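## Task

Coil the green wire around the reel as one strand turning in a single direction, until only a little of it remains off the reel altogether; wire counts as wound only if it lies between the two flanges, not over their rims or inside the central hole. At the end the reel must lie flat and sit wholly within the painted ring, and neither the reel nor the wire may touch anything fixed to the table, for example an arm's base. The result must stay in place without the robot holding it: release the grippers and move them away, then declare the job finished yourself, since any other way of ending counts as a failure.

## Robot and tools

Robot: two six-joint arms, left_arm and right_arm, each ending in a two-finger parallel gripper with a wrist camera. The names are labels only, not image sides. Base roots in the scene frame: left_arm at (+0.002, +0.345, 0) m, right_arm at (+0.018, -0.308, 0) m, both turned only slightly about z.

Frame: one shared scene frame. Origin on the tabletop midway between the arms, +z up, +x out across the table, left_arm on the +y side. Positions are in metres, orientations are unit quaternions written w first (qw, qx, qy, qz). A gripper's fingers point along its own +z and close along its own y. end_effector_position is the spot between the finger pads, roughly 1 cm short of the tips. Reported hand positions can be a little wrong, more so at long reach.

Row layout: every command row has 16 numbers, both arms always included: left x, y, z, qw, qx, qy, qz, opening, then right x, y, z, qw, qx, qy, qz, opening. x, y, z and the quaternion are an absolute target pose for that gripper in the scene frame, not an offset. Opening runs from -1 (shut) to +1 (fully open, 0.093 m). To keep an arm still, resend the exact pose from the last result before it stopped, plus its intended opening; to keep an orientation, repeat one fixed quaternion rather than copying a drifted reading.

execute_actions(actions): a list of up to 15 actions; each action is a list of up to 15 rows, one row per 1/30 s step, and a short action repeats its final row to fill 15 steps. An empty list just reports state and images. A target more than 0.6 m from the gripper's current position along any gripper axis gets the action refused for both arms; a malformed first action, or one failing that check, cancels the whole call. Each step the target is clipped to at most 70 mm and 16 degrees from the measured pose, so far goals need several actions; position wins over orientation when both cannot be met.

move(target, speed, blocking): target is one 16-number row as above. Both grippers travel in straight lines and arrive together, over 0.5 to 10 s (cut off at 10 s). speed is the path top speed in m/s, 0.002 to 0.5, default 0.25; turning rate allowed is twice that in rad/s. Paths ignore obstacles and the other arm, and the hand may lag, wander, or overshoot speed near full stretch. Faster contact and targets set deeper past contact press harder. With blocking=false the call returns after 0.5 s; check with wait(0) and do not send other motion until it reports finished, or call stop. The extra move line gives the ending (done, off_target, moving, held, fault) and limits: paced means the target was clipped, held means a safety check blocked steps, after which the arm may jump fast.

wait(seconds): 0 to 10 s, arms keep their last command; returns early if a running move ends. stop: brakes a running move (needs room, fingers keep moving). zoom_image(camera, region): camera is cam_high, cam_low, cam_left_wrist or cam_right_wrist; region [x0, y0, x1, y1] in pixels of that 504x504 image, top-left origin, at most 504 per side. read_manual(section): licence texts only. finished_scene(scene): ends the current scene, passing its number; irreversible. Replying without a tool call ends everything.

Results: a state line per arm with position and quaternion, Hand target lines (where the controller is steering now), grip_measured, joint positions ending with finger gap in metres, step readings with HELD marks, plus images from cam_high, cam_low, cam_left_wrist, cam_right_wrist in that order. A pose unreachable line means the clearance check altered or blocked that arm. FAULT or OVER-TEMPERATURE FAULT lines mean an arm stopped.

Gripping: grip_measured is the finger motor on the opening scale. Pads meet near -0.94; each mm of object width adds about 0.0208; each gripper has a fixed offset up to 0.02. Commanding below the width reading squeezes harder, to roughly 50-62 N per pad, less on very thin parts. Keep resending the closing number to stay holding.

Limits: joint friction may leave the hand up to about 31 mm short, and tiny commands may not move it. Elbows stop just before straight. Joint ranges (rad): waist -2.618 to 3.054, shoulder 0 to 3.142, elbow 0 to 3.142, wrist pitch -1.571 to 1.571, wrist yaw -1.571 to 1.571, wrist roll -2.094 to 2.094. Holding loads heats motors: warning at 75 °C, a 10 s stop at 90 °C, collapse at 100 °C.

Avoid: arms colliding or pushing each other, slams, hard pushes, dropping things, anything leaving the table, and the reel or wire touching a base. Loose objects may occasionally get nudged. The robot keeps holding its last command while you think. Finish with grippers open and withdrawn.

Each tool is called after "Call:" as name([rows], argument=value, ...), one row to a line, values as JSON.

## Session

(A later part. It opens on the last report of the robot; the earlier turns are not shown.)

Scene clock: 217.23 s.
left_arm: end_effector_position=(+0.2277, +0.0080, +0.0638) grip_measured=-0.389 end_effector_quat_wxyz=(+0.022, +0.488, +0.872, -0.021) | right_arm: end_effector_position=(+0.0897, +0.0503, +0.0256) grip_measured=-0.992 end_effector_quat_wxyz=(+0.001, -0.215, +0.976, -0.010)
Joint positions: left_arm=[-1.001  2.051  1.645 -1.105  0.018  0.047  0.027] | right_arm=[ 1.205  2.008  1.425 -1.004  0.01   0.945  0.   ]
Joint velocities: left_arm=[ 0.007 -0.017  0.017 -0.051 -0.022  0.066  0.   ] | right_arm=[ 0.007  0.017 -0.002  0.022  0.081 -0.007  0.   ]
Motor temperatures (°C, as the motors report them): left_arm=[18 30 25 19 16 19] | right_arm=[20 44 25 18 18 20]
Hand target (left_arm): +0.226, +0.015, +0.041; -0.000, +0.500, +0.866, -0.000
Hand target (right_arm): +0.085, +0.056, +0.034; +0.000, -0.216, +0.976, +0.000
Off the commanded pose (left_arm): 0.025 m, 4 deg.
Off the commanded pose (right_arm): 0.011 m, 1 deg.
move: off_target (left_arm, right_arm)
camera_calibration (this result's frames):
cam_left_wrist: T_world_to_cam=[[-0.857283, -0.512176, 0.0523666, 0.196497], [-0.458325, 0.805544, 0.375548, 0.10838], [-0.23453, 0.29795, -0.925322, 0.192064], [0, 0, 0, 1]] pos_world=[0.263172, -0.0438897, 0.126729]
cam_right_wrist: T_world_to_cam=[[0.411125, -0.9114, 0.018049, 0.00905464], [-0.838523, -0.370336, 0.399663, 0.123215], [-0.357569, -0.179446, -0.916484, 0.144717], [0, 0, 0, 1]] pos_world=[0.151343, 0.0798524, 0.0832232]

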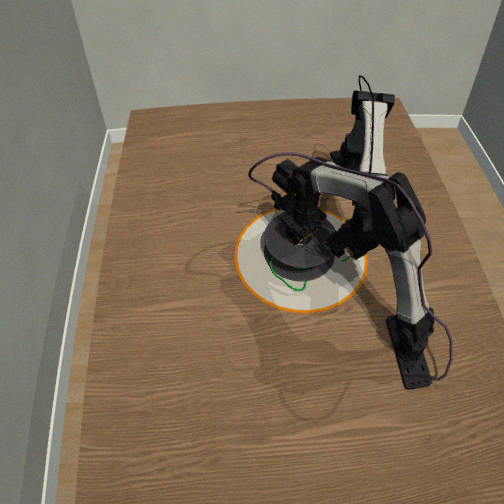

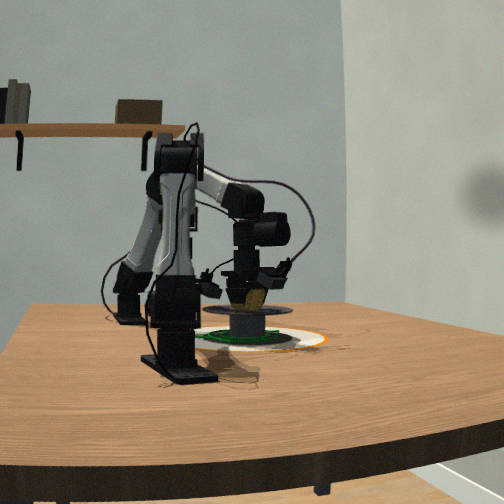

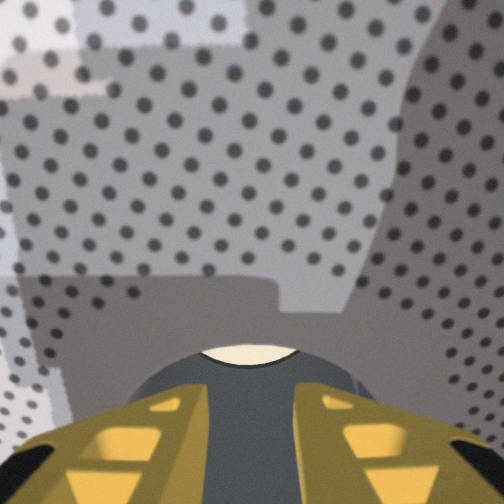

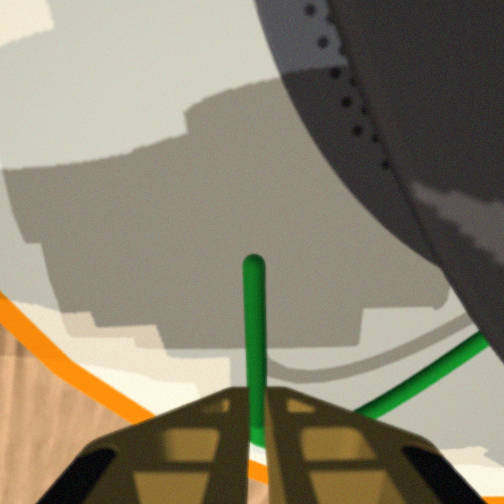

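Call:
move(target=[0.226,0.014,0.04,0,0.5,0.866,0,0.1,0.068,0.066,0.036,0,-0.174,0.985,0,-1], speed=0.06)

Scene clock: 218.87 s.
left_arm: end_effector_position=(+0.2277, +0.0080, +0.0638) grip_measured=-0.389 end_effector_quat_wxyz=(+0.022, +0.489, +0.872, -0.021) | right_arm: end_effector_position=(+0.0731, +0.0633, +0.0366) grip_measured=-0.992 end_effector_quat_wxyz=(+0.006, -0.174, +0.985, +0.003)
Joint positions: left_arm=[-1.001  2.051  1.645 -1.105  0.018  0.048  0.027] | right_arm=[ 1.255  2.008  1.471 -1.025  0.01   1.08   0.   ]
Joint velocities: left_arm=[ 0.002  0.002 -0.002  0.037 -0.037  0.007 -0.001] | right_arm=[-0.007 -0.002 -0.012 -0.007  0.081  0.051  0.   ]
Motor temperatures (°C, as the motors report them): left_arm=[18 30 25 19 16 19] | right_arm=[20 44 25 18 18 20]
Hand target (left_arm): +0.226, +0.015, +0.041; -0.000, +0.500, +0.866, -0.000
Hand target (right_arm): +0.068, +0.066, +0.036; +0.001, -0.174, +0.985, -0.001
Off the commanded pose (left_arm): 0.025 m, 4 deg.
Off the commanded pose (right_arm): 0.006 m, 1 deg.
move: off_target (left_arm)
camera_calibration (this result's frames):
cam_left_wrist: T_world_to_cam=[[-0.857871, -0.511197, 0.052298, 0.196628], [-0.45743, 0.80606, 0.375534, 0.108174], [-0.234127, 0.298237, -0.925332, 0.191971], [0, 0, 0, 1]] pos_world=[0.263109, -0.0439315, 0.126731]
cam_right_wrist: T_world_to_cam=[[0.332515, -0.943085, -0.00494608, 0.0360801], [-0.869249, -0.308507, 0.386302, 0.108532], [-0.365841, -0.124152, -0.922359, 0.148548], [0, 0, 0, 1]] pos_world=[0.136689, 0.085952, 0.0952664]

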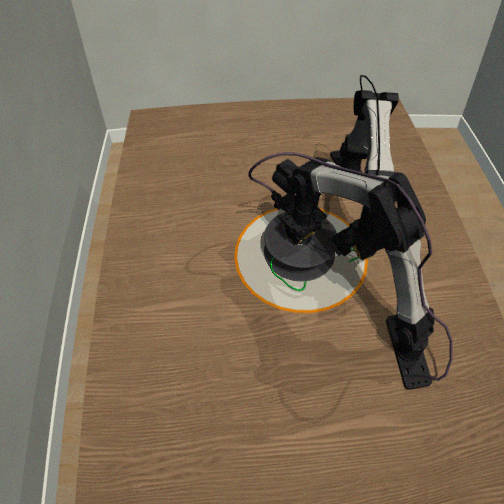

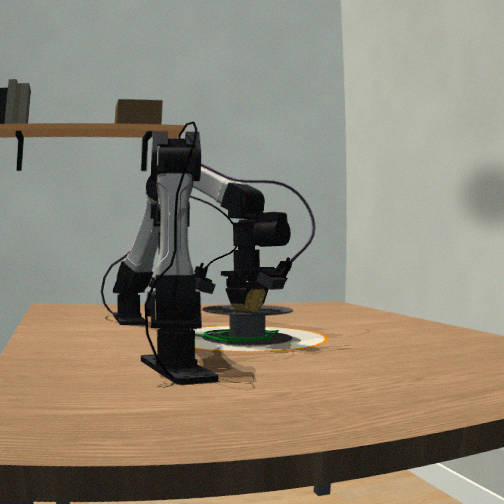

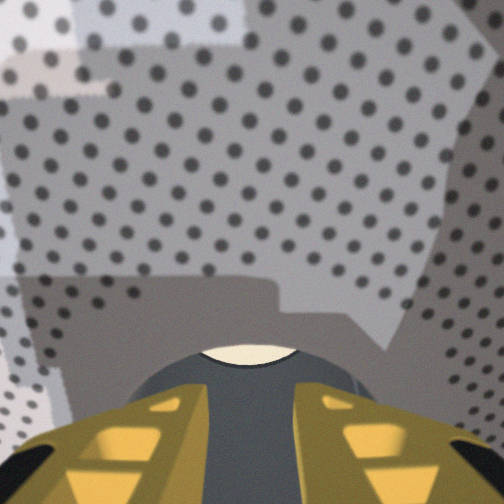

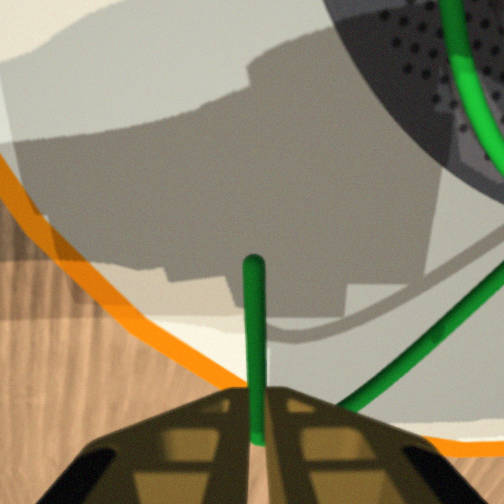

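Call:
move(target=[0.226,0.014,0.04,0,0.5,0.866,0,0.1,0.070,0.065,0.036,0,-0.174,0.985,0,-0.55], speed=0.1)

Call:
move(target=[0.226,0.014,0.04,0,0.5,0.866,0,0.1,0.070,0.075,0.085,0,-0.174,0.985,0,-0.55], speed=0.2)

Scene clock: 221.43 s.
left_arm: end_effector_position=(+0.2277, +0.0080, +0.0638) grip_measured=-0.389 end_effector_quat_wxyz=(+0.022, +0.489, +0.872, -0.021) | right_arm: end_effector_position=(+0.0731, +0.0631, +0.0366) grip_measured=-0.553 end_effector_quat_wxyz=(+0.006, -0.172, +0.985, +0.003)
Joint positions: left_arm=[-1.001  2.051  1.645 -1.105  0.018  0.048  0.027] | right_arm=[ 1.255  2.008  1.471 -1.025  0.01   1.083  0.019]
Joint velocities: left_arm=[-0.002 -0.012 -0.012 -0.007  0.007 -0.037  0.001] | right_arm=[ 0.002 -0.002 -0.012 -0.066  0.022  0.022  0.   ]
Motor temperatures (°C, as the motors report them): left_arm=[18 30 25 19 16 19] | right_arm=[20 44 25 18 18 20]
Hand target (left_arm): +0.226, +0.015, +0.041; -0.000, +0.500, +0.866, -0.000
Hand target (right_arm): +0.070, +0.065, +0.036; +0.000, -0.174, +0.985, +0.000
Off the commanded pose (left_arm): 0.025 m, 4 deg.
Off the commanded pose (right_arm): 0.004 m, 1 deg.
move: off_target (left_arm)
camera_calibration (this result's frames):
cam_left_wrist: T_world_to_cam=[[-0.857871, -0.511197, 0.052298, 0.196628], [-0.45743, 0.80606, 0.375534, 0.108174], [-0.234127, 0.298237, -0.925332, 0.191971], [0, 0, 0, 1]] pos_world=[0.263109, -0.0439315, 0.126731]
cam_right_wrist: T_world_to_cam=[[0.329635, -0.944099, -0.00430913, 0.0361673], [-0.870136, -0.305575, 0.386637, 0.108321], [-0.36634, -0.123699, -0.922222, 0.148517], [0, 0, 0, 1]] pos_world=[0.13674, 0.0856172, 0.0952401]

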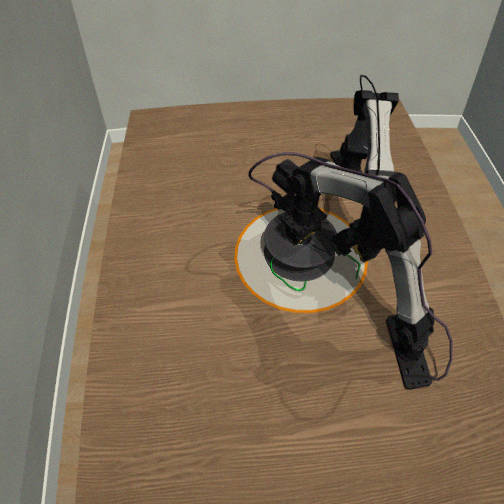

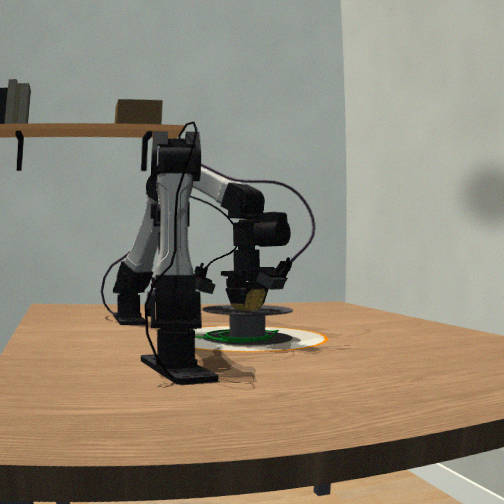

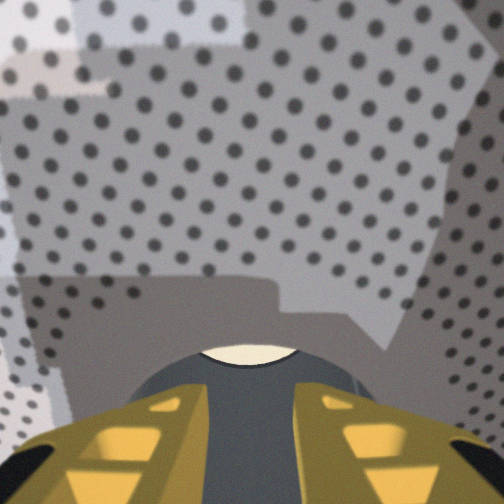

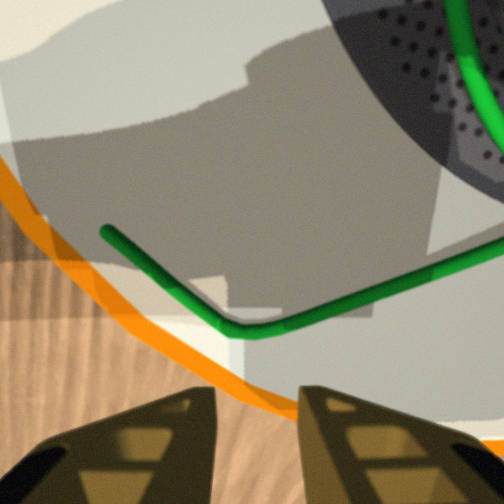

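Scene clock: 222.47 s.
left_arm: end_effector_position=(+0.2277, +0.0080, +0.0638) grip_measured=-0.389 end_effector_quat_wxyz=(+0.022, +0.489, +0.872, -0.021) | right_arm: end_effector_position=(+0.0749, +0.0752, +0.0873) grip_measured=-0.553 end_effector_quat_wxyz=(+0.008, -0.172, +0.985, +0.007)
Joint positions: left_arm=[-1.001  2.051  1.645 -1.105  0.018  0.048  0.027] | right_arm=[ 1.255  2.008  1.676 -1.221  0.01   1.083  0.019]
Joint velocities: left_arm=[ 0.007 -0.002 -0.002 -0.11  -0.022  0.007 -0.001] | right_arm=[ 0.002 -0.002 -0.012  0.051  0.037 -0.007  0.001]
Motor temperatures (°C, as the motors report them): left_arm=[18 30 25 19 16 19] | right_arm=[20 44 25 18 18 20]
Hand target (left_arm): +0.226, +0.015, +0.041; -0.000, +0.500, +0.866, -0.000
Hand target (right_arm): +0.070, +0.076, +0.085; +0.000, -0.174, +0.985, +0.000
Off the commanded pose (left_arm): 0.025 m, 4 deg.
Off the commanded pose (right_arm): 0.005 m, 1 deg.
move: off_target (left_arm)
camera_calibration (this result's frames):
cam_left_wrist: T_world_to_cam=[[-0.857871, -0.511197, 0.052298, 0.196628], [-0.45743, 0.80606, 0.375534, 0.108174], [-0.234127, 0.298237, -0.925332, 0.191971], [0, 0, 0, 1]] pos_world=[0.263109, -0.0439315, 0.126731]
cam_right_wrist: T_world_to_cam=[[0.329646, -0.944018, -0.0127773, 0.0480043], [-0.870654, -0.309206, 0.382561, 0.094626], [-0.365095, -0.114985, -0.923842, 0.196751], [0, 0, 0, 1]] pos_world=[0.138395, 0.0971993, 0.14618]

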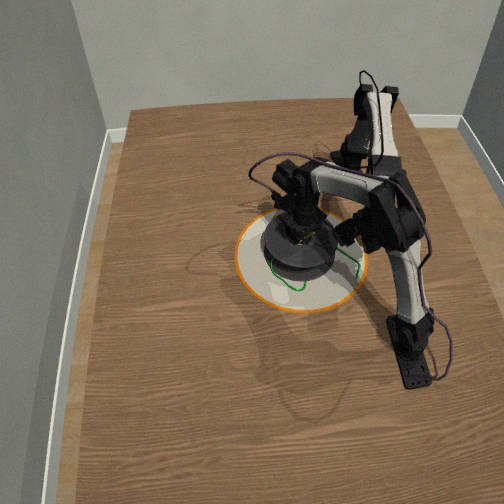

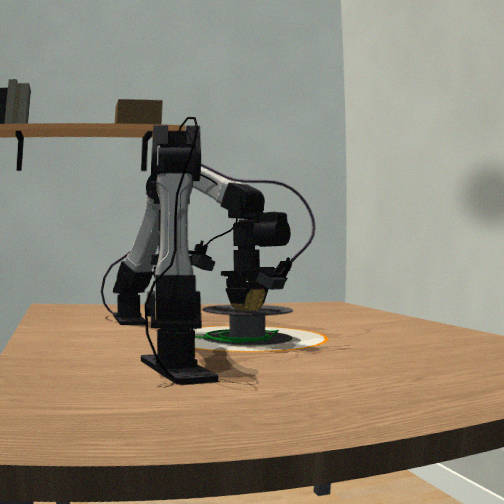

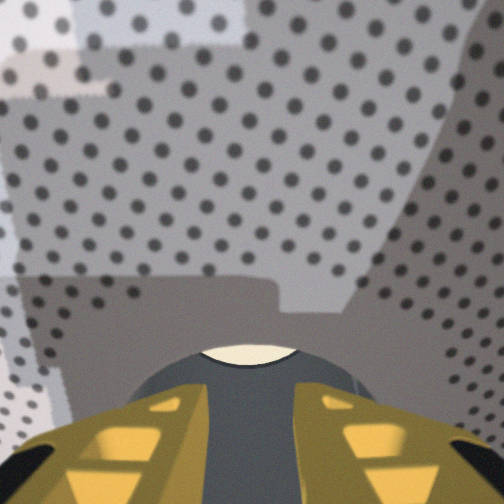

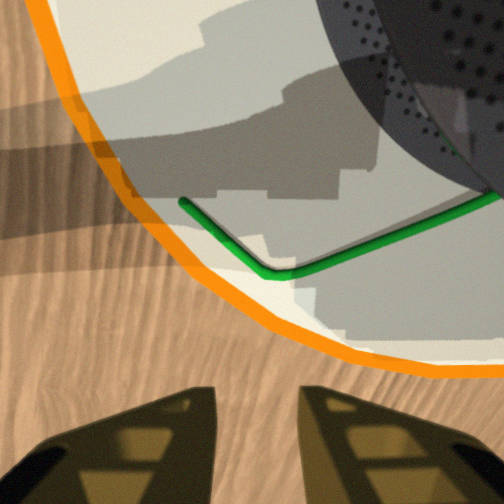

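Call:
zoom_image(camera="cam_high", region=[220,190,400,330])

Region (220, 190, 400, 330) of cam_high's 504x504 image, scaled by 2.800, with more detail than that image has.

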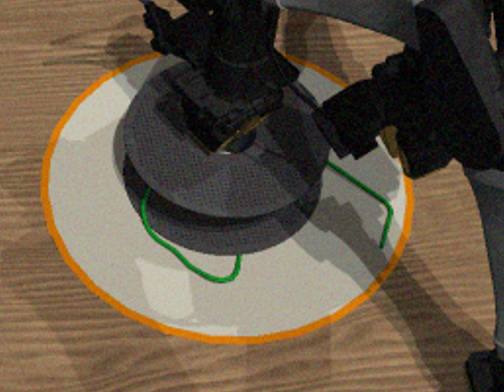

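Call:
move(target=[0.226,0.014,0.04,0,0.5,0.866,0,0.1,0.07,-0.13,0.11,0.13,-0.62,0.74,-0.15,-1], speed=0.4)

Call:
move(target=[0.226,0.014,0.04,0,0.5,0.866,0,0.1,0.11,-0.065,0.04,0.321,-0.557,0.663,-0.383,-1], speed=0.3)

Scene clock: 229.43 s.
left_arm: end_effector_position=(+0.2277, +0.0080, +0.0638) grip_measured=-0.389 end_effector_quat_wxyz=(+0.022, +0.489, +0.872, -0.021) | right_arm: end_effector_position=(+0.0706, -0.1213, +0.1150) grip_measured=-0.999 end_effector_quat_wxyz=(+0.132, -0.621, +0.759, -0.145)
Joint positions: left_arm=[-1.001  2.051  1.645 -1.105  0.018  0.048  0.027] | right_arm=[ 1.458  1.309  0.972 -1.32   0.386  0.277  0.   ]
Joint velocities: left_arm=[ 0.002 -0.002  0.007  0.037 -0.022  0.022  0.   ] | right_arm=[-0.002 -0.007  0.012 -0.022  0.037 -0.007  0.   ]
Motor temperatures (°C, as the motors report them): left_arm=[18 30 25 19 16 19] | right_arm=[20 43 25 18 18 20]
Hand target (left_arm): +0.226, +0.015, +0.041; -0.000, +0.500, +0.866, -0.000
Hand target (right_arm): +0.072, -0.129, +0.114; +0.133, -0.628, +0.751, -0.156
Off the commanded pose (left_arm): 0.025 m, 4 deg.
Off the commanded pose (right_arm): 0.010 m, 2 deg.
move: off_target (left_arm)
camera_calibration (this result's frames):
cam_left_wrist: T_world_to_cam=[[-0.857871, -0.511197, 0.052298, 0.196628], [-0.45743, 0.80606, 0.375534, 0.108174], [-0.234127, 0.298237, -0.925332, 0.191971], [0, 0, 0, 1]] pos_world=[0.263109, -0.0439315, 0.126731]
cam_right_wrist: T_world_to_cam=[[0.902532, -0.196837, 0.383002, -0.131098], [-0.33766, -0.875465, 0.345756, -0.0825474], [0.267247, -0.44138, -0.856599, 0.106258], [0, 0, 0, 1]] pos_world=[0.0620496, -0.0511718, 0.169773]

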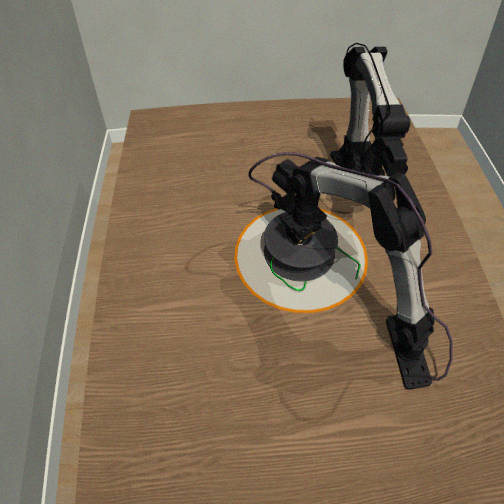

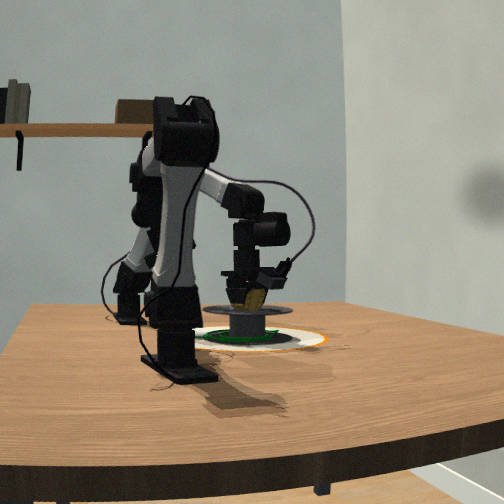

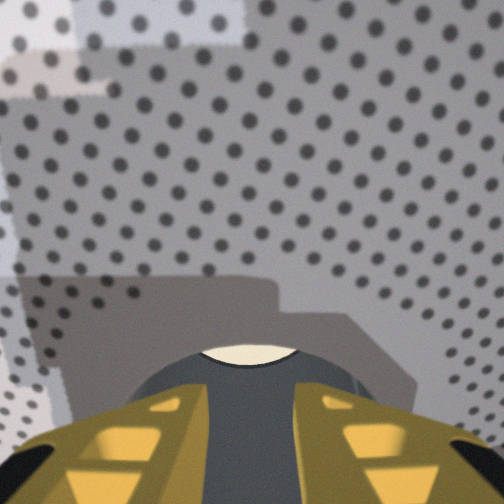

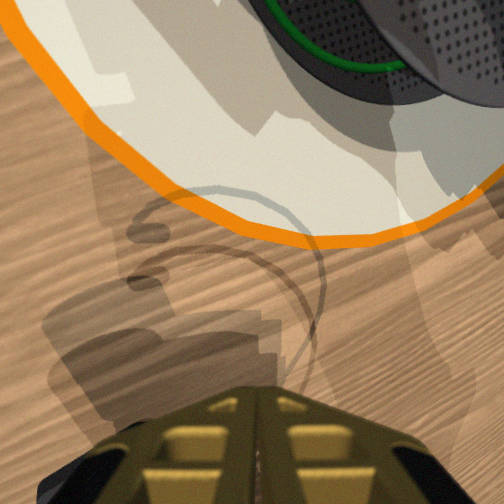

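Scene clock: 231.17 s.
left_arm: end_effector_position=(+0.2277, +0.0080, +0.0638) grip_measured=-0.389 end_effector_quat_wxyz=(+0.022, +0.489, +0.872, -0.021) | right_arm: end_effector_position=(+0.1125, -0.0733, +0.0410) grip_measured=-0.999 end_effector_quat_wxyz=(+0.310, -0.556, +0.666, -0.390)
Joint positions: left_arm=[-1.001  2.051  1.645 -1.105  0.018  0.048  0.027] | right_arm=[ 1.578  1.965  0.99  -1.168  0.928  0.653  0.   ]
Joint velocities: left_arm=[-0.002  0.002  0.002  0.022  0.007  0.051 -0.   ] | right_arm=[ 0.002  0.012 -0.007 -0.022  0.066 -0.066  0.   ]
Motor temperatures (°C, as the motors report them): left_arm=[18 30 25 19 16 19] | right_arm=[20 43 25 18 18 20]
Hand target (left_arm): +0.226, +0.015, +0.041; -0.000, +0.500, +0.866, -0.000
Hand target (right_arm): +0.111, -0.066, +0.041; +0.320, -0.555, +0.664, -0.387
Off the commanded pose (left_arm): 0.025 m, 4 deg.
Off the commanded pose (right_arm): 0.009 m, 2 deg.
move: off_target (left_arm)
camera_calibration (this result's frames):
cam_left_wrist: T_world_to_cam=[[-0.857871, -0.511197, 0.052298, 0.196628], [-0.45743, 0.80606, 0.375534, 0.108174], [-0.234127, 0.298237, -0.925332, 0.191971], [0, 0, 0, 1]] pos_world=[0.263109, -0.0439315, 0.126731]
cam_right_wrist: T_world_to_cam=[[0.497076, -0.0887081, 0.863161, -0.0972381], [-0.516378, -0.829678, 0.212104, 0.0281308], [0.69733, -0.551149, -0.458219, -0.0199182], [0, 0, 0, 1]] pos_world=[0.0767504, 0.00373579, 0.0688386]

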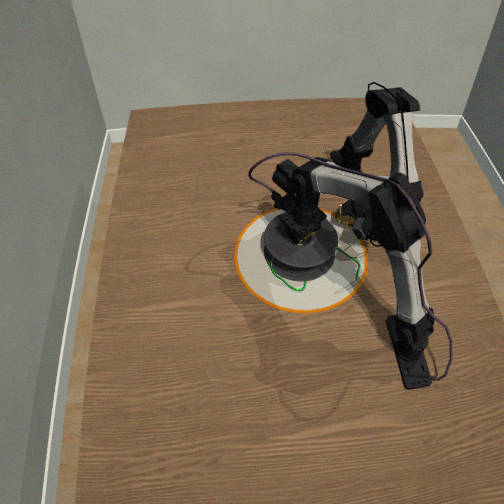

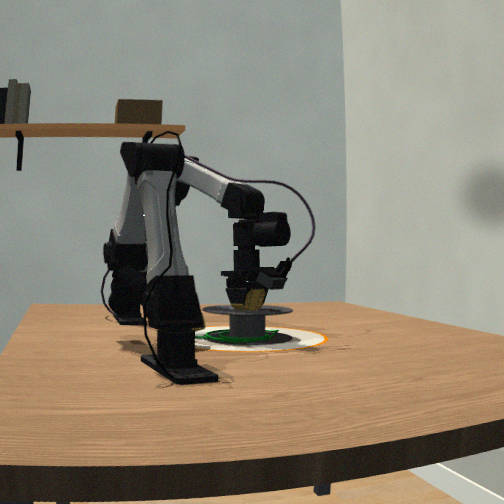

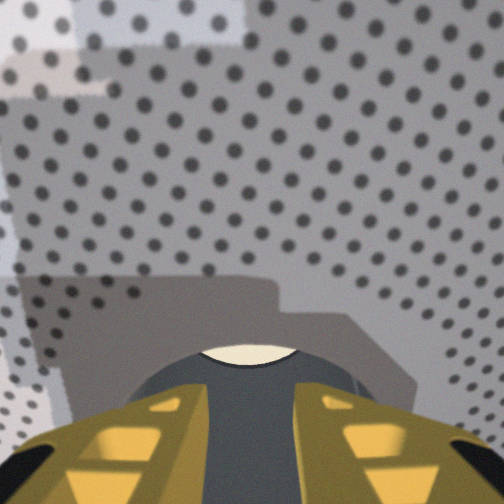

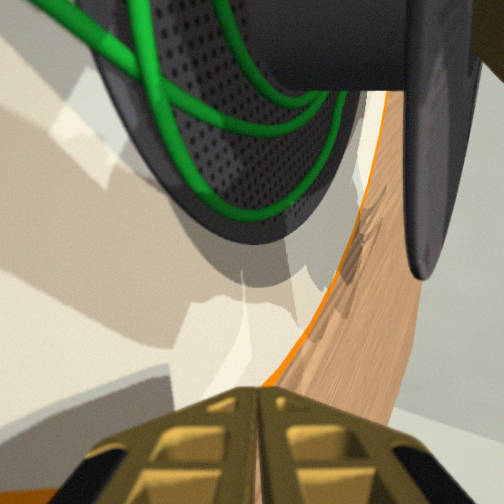

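Call:
move(target=[0.226,0.014,0.04,0,0.5,0.866,0,0.1,0.128,-0.030,0.024,0.321,-0.557,0.663,-0.383,-1], speed=0.15)

Call:
move(target=[0.226,0.014,0.04,0,0.5,0.866,0,0.1,0.133,-0.030,0.008,0.321,-0.557,0.663,-0.383,-1], speed=0.08)

Scene clock: 235.67 s.
left_arm: end_effector_position=(+0.2277, +0.0080, +0.0638) grip_measured=-0.389 end_effector_quat_wxyz=(+0.022, +0.489, +0.872, -0.021) | right_arm: end_effector_position=(+0.1247, -0.0378, +0.0248) grip_measured=-0.999 end_effector_quat_wxyz=(+0.314, -0.561, +0.662, -0.384)
Joint positions: left_arm=[-1.001  2.051  1.645 -1.105  0.018  0.048  0.027] | right_arm=[ 1.519  2.067  1.09  -1.066  0.964  0.538  0.   ]
Joint velocities: left_arm=[-0.007 -0.002  0.027 -0.007  0.007  0.051 -0.   ] | right_arm=[-0.012 -0.002 -0.002 -0.007  0.022 -0.007  0.   ]
Motor temperatures (°C, as the motors report them): left_arm=[18 30 25 19 16 19] | right_arm=[20 42 25 18 18 20]
Hand target (left_arm): +0.226, +0.015, +0.041; -0.000, +0.500, +0.866, -0.000
Hand target (right_arm): +0.128, -0.031, +0.023; +0.320, -0.558, +0.663, -0.382
Off the commanded pose (left_arm): 0.025 m, 4 deg.
Off the commanded pose (right_arm): 0.008 m, 1 deg.
move: off_target (left_arm)
camera_calibration (this result's frames):
cam_left_wrist: T_world_to_cam=[[-0.857871, -0.511197, 0.052298, 0.196628], [-0.45743, 0.80606, 0.375534, 0.108174], [-0.234127, 0.298237, -0.925332, 0.191971], [0, 0, 0, 1]] pos_world=[0.263109, -0.0439315, 0.126731]
cam_right_wrist: T_world_to_cam=[[0.501382, -0.0848924, 0.861051, -0.0865299], [-0.501113, -0.839765, 0.208999, 0.0651503], [0.705338, -0.536272, -0.463584, -0.0165467], [0, 0, 0, 1]] pos_world=[0.0877031, 0.0384917, 0.0532195]

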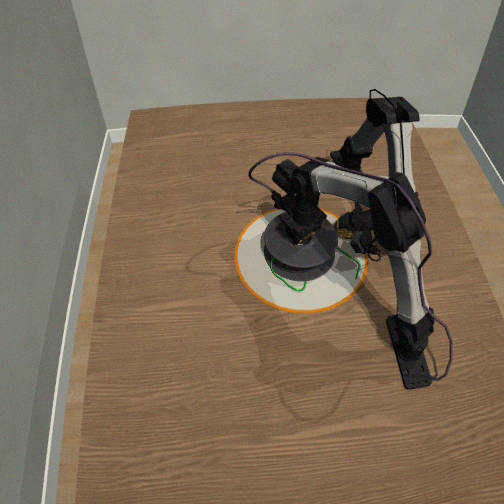

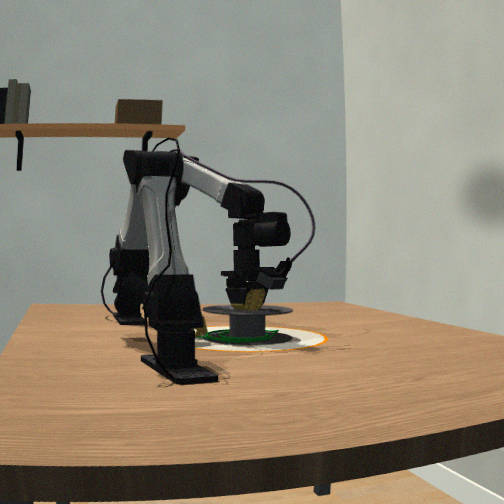

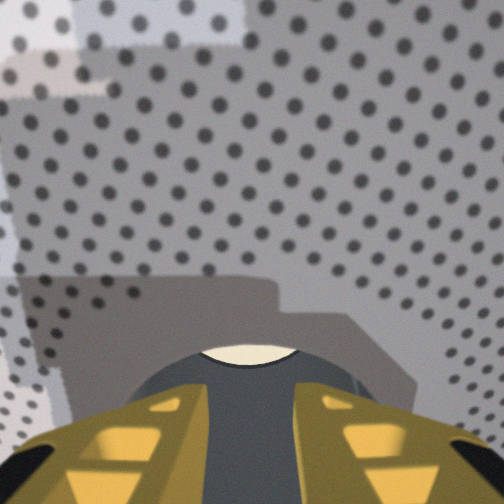

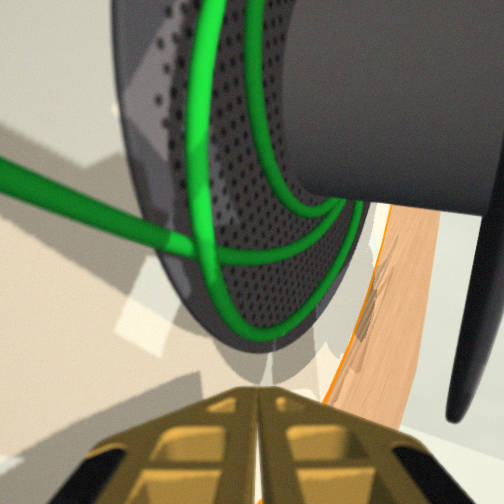

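Scene clock: 236.43 s.
left_arm: end_effector_position=(+0.2277, +0.0080, +0.0638) grip_measured=-0.389 end_effector_quat_wxyz=(+0.022, +0.489, +0.872, -0.021) | right_arm: end_effector_position=(+0.1292, -0.0321, +0.0128) grip_measured=-0.999 end_effector_quat_wxyz=(+0.317, -0.560, +0.664, -0.381)
Joint positions: left_arm=[-1.001  2.051  1.645 -1.105  0.018  0.048  0.027] | right_arm=[ 1.503  2.101  1.09  -0.999  0.974  0.51   0.   ]
Joint velocities: left_arm=[-0.002 -0.017 -0.002 -0.007 -0.037  0.007 -0.001] | right_arm=[0.007 0.002 0.002 0.022 0.022 0.066 0.   ]
Motor temperatures (°C, as the motors report them): left_arm=[18 30 25 19 16 19] | right_arm=[20 42 25 18 18 20]
Hand target (left_arm): +0.226, +0.015, +0.041; -0.000, +0.500, +0.866, -0.000
Hand target (right_arm): +0.133, -0.030, +0.008; +0.321, -0.557, +0.663, -0.383
Off the commanded pose (left_arm): 0.025 m, 4 deg.
Off the commanded pose (right_arm): 0.006 m, 1 deg.
move: off_target (left_arm)
camera_calibration (this result's frames):
cam_left_wrist: T_world_to_cam=[[-0.857871, -0.511197, 0.052298, 0.196628], [-0.45743, 0.80606, 0.375534, 0.108174], [-0.234127, 0.298237, -0.925332, 0.191971], [0, 0, 0, 1]] pos_world=[0.263109, -0.0439315, 0.126731]
cam_right_wrist: T_world_to_cam=[[0.501307, -0.0925957, 0.860301, -0.0781578], [-0.499829, -0.842582, 0.200568, 0.0745821], [0.706302, -0.530549, -0.468674, -0.0221074], [0, 0, 0, 1]] pos_world=[0.0920739, 0.0438754, 0.0419193]

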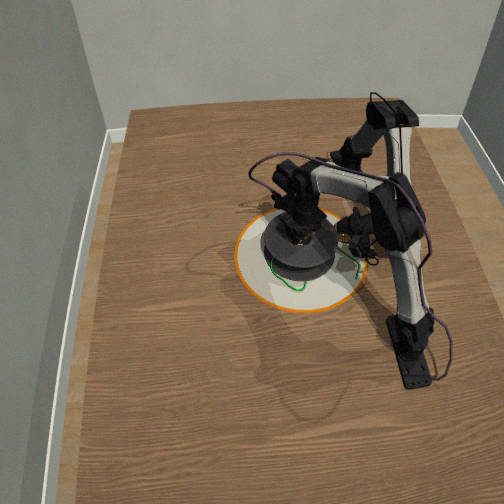

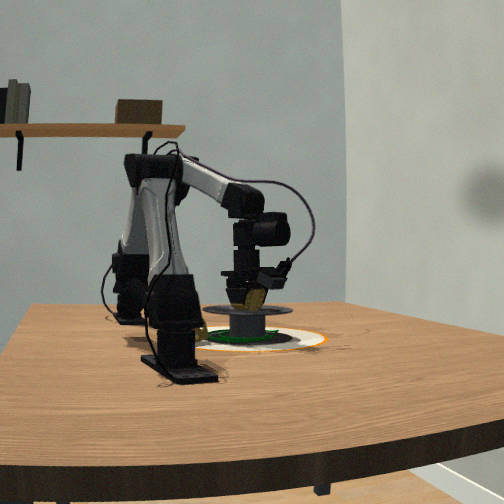

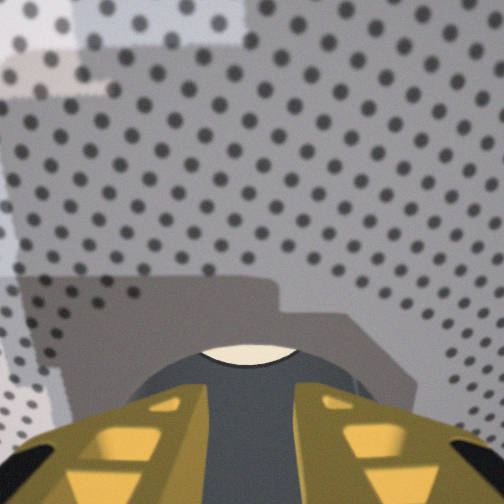

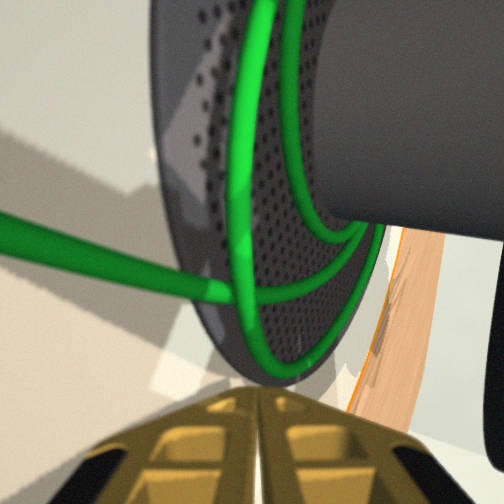

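Call:
move(target=[0.226,0.014,0.04,0,0.5,0.866,0,0.1,0.152,-0.022,0.010,0.321,-0.557,0.663,-0.383,-1], speed=0.05)

Scene clock: 237.87 s.
left_arm: end_effector_position=(+0.2277, +0.0080, +0.0638) grip_measured=-0.389 end_effector_quat_wxyz=(+0.022, +0.489, +0.872, -0.021) | right_arm: end_effector_position=(+0.1474, -0.0285, +0.0122) grip_measured=-0.999 end_effector_quat_wxyz=(+0.310, -0.566, +0.656, -0.391)
Joint positions: left_arm=[-1.001  2.051  1.645 -1.105  0.018  0.048  0.027] | right_arm=[ 1.443  2.101  1.09  -0.94   1.     0.403  0.   ]
Joint velocities: left_arm=[ 0.022 -0.002  0.017 -0.022  0.007 -0.037 -0.001] | right_arm=[-0.002  0.007 -0.002 -0.007  0.066  0.037  0.   ]
Motor temperatures (°C, as the motors report them): left_arm=[18 30 25 19 16 19] | right_arm=[20 42 25 18 18 20]
Hand target (left_arm): +0.226, +0.015, +0.041; -0.000, +0.500, +0.866, -0.000
Hand target (right_arm): +0.152, -0.022, +0.010; +0.320, -0.557, +0.664, -0.382
Off the commanded pose (left_arm): 0.025 m, 4 deg.
Off the commanded pose (right_arm): 0.008 m, 2 deg.
move: off_target (left_arm)
camera_calibration (this result's frames):
cam_left_wrist: T_world_to_cam=[[-0.857871, -0.511197, 0.052298, 0.196628], [-0.45743, 0.80606, 0.375534, 0.108174], [-0.234127, 0.298237, -0.925332, 0.191971], [0, 0, 0, 1]] pos_world=[0.263109, -0.0439315, 0.126731]
cam_right_wrist: T_world_to_cam=[[0.499335, -0.0636045, 0.864071, -0.0853975], [-0.495916, -0.838757, 0.224842, 0.0859939], [0.710445, -0.540778, -0.450363, -0.0344416], [0, 0, 0, 1]] pos_world=[0.109757, 0.048071, 0.0389433]

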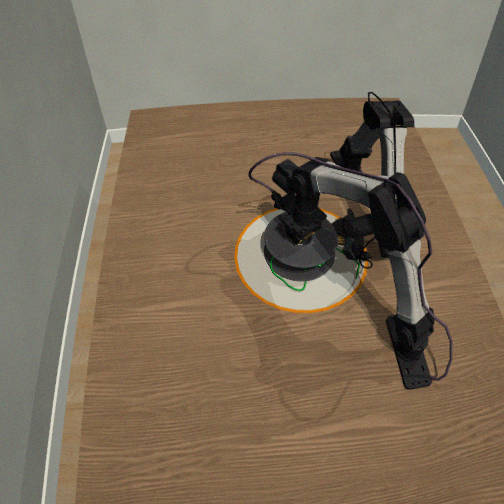

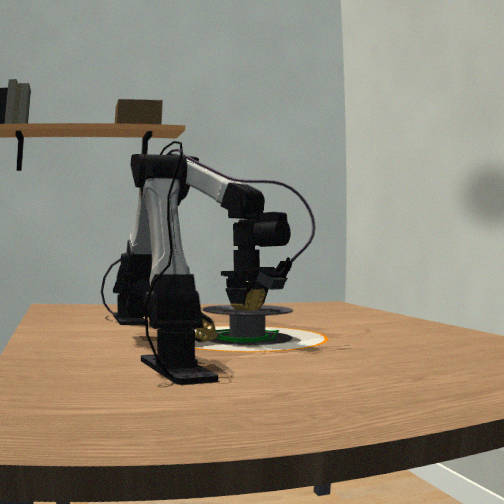

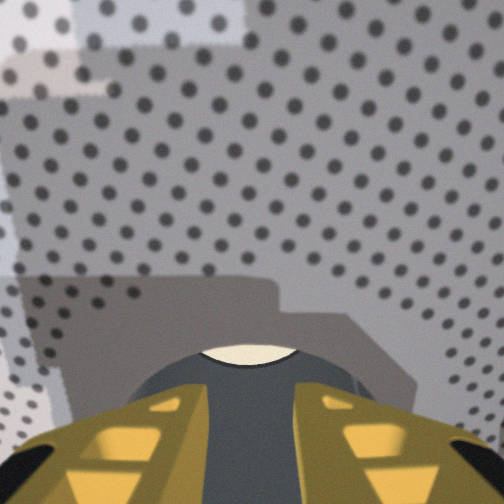

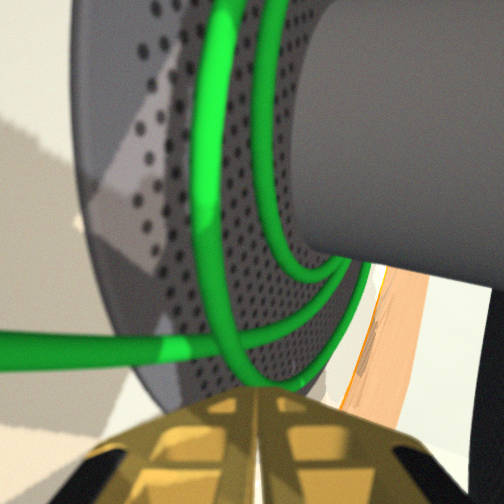

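Call:
move(target=[0.226,0.014,0.04,0,0.5,0.866,0,0.1,0.153,0.0,0.009,0.321,-0.557,0.663,-0.383,-1], speed=0.05)

Scene clock: 239.13 s.
left_arm: end_effector_position=(+0.2284, +0.0085, +0.0638) grip_measured=-0.385 end_effector_quat_wxyz=(+0.024, +0.495, +0.868, -0.019) | right_arm: end_effector_position=(+0.1482, -0.0083, +0.0123) grip_measured=-0.999 end_effector_quat_wxyz=(+0.314, -0.565, +0.658, -0.387)
Joint positions: left_arm=[-1.001  2.051  1.645 -1.105  0.013  0.063  0.027] | right_arm=[ 1.438  2.147  1.176 -0.957  1.003  0.39   0.   ]
Joint velocities: left_arm=[-0.007  0.012 -0.007 -0.095 -0.037 -0.037  0.   ] | right_arm=[-0.022  0.007  0.007 -0.007 -0.007  0.051  0.   ]
Motor temperatures (°C, as the motors report them): left_arm=[18 30 25 19 16 19] | right_arm=[20 42 25 18 18 20]
Hand target (left_arm): +0.226, +0.015, +0.041; -0.000, +0.500, +0.866, -0.000
Hand target (right_arm): +0.153, -0.000, +0.008; +0.321, -0.557, +0.663, -0.383
Off the commanded pose (left_arm): 0.025 m, 4 deg.
Off the commanded pose (right_arm): 0.010 m, 1 deg.
move: off_target (left_arm)
camera_calibration (this result's frames):
cam_left_wrist: T_world_to_cam=[[-0.865661, -0.498507, 0.0460709, 0.199594], [-0.447353, 0.811564, 0.375819, 0.105745], [-0.224738, 0.304721, -0.925547, 0.189796], [0, 0, 0, 1]] pos_world=[0.26274, -0.044155, 0.126728]
cam_right_wrist: T_world_to_cam=[[0.500038, -0.072807, 0.862938, -0.0847778], [-0.493813, -0.842555, 0.215058, 0.103176], [0.711415, -0.533667, -0.457262, -0.0240814], [0, 0, 0, 1]] pos_world=[0.110474, 0.0679074, 0.0399577]

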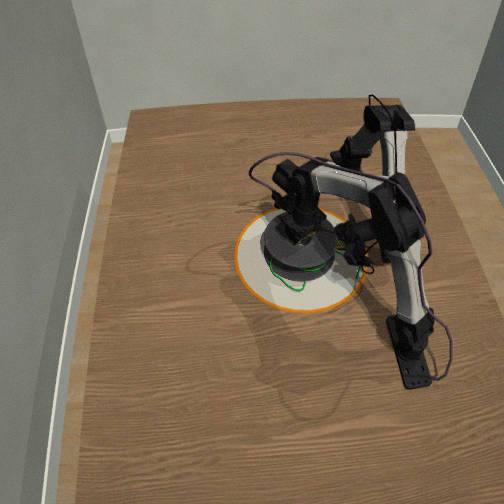

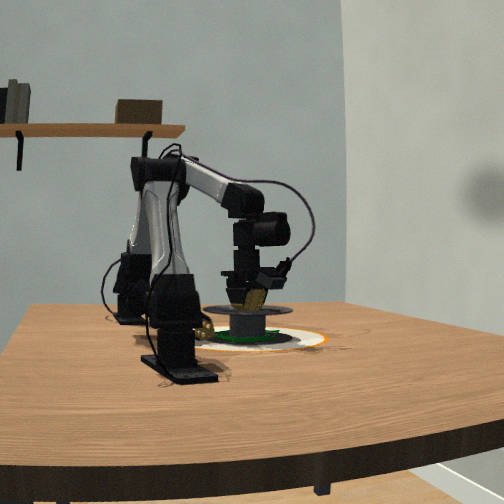

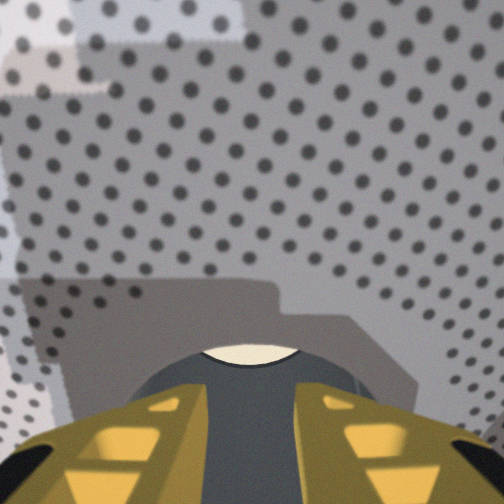

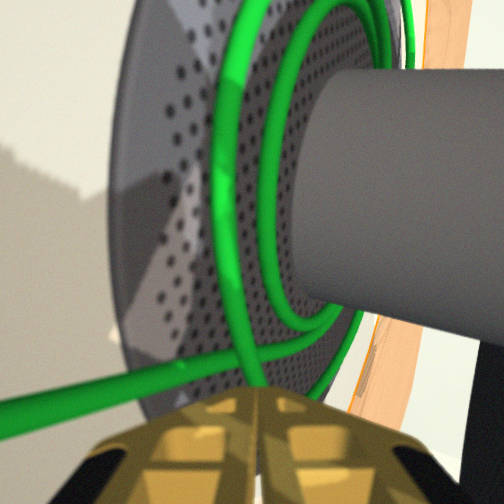

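Call:
move(target=[0.226,0.014,0.04,0,0,1,0,0.1,0.153,0.0,0.009,0.321,-0.557,0.663,-0.383,-1], speed=0.4)

Scene clock: 241.40 s.
left_arm: end_effector_position=(+0.2314, +0.0107, +0.0638) grip_measured=-0.354 end_effector_quat_wxyz=(+0.021, +0.018, +0.999, -0.021) | right_arm: end_effector_position=(+0.1482, -0.0080, +0.0122) grip_measured=-0.999 end_effector_quat_wxyz=(+0.314, -0.565, +0.658, -0.386)
Joint positions: left_arm=[-1.001  2.051  1.645 -1.105 -0.009 -0.938  0.028] | right_arm=[ 1.438  2.147  1.176 -0.956  1.003  0.39   0.   ]
Joint velocities: left_arm=[-0.002  0.002 -0.032 -0.007  0.007  0.007  0.003] | right_arm=[-0.012  0.002 -0.012 -0.007 -0.007 -0.022  0.   ]
Motor temperatures (°C, as the motors report them): left_arm=[18 30 25 19 16 19] | right_arm=[20 42 25 18 18 20]
Hand target (left_arm): +0.226, +0.015, +0.041; +0.000, -0.000, +1.000, +0.001
Hand target (right_arm): +0.153, -0.000, +0.009; +0.321, -0.557, +0.663, -0.383
Off the commanded pose (left_arm): 0.025 m, 4 deg.
Off the commanded pose (right_arm): 0.010 m, 1 deg.
move: off_target (left_arm)
camera_calibration (this result's frames):
cam_left_wrist: T_world_to_cam=[[-0.0464773, -0.995796, 0.0789279, 0.0169173], [-0.917408, 0.0738131, 0.391042, 0.221015], [-0.395224, -0.0542345, -0.916982, 0.232536], [0, 0, 0, 1]] pos_world=[0.295451, 0.0131438, 0.12547]
cam_right_wrist: T_world_to_cam=[[0.500092, -0.0741225, 0.862794, -0.084697], [-0.4938, -0.842882, 0.213803, 0.103399], [0.711386, -0.532969, -0.45812, -0.0239689], [0, 0, 0, 1]] pos_world=[0.110466, 0.0681004, 0.0399884]

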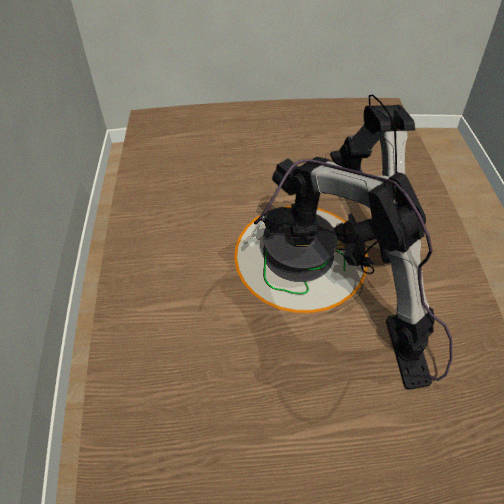

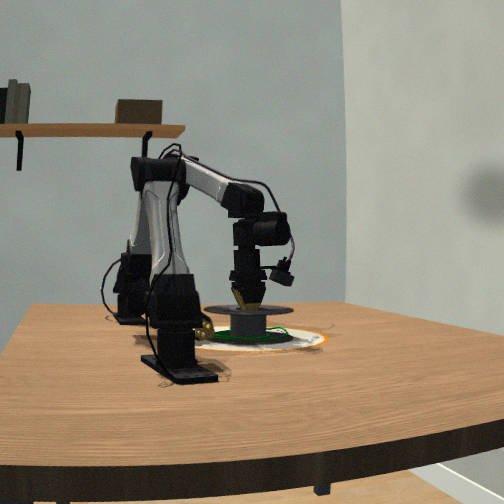

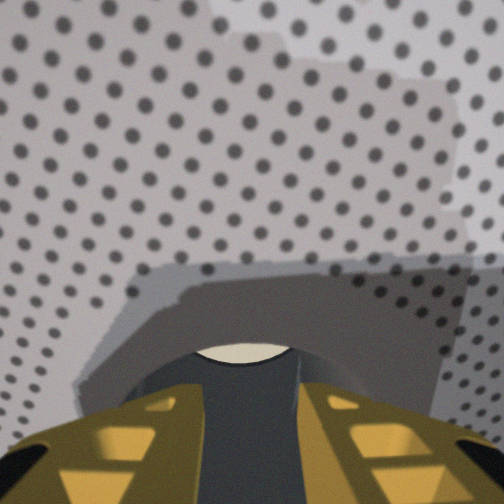

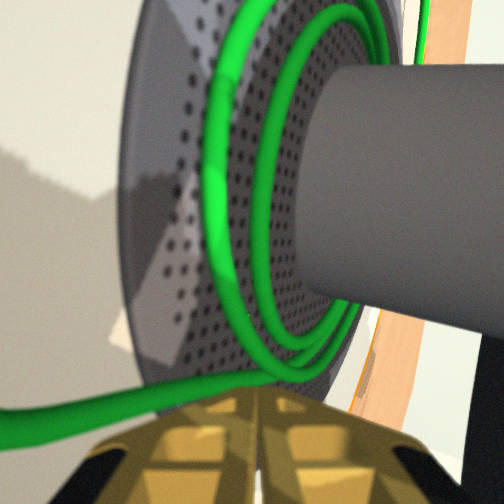

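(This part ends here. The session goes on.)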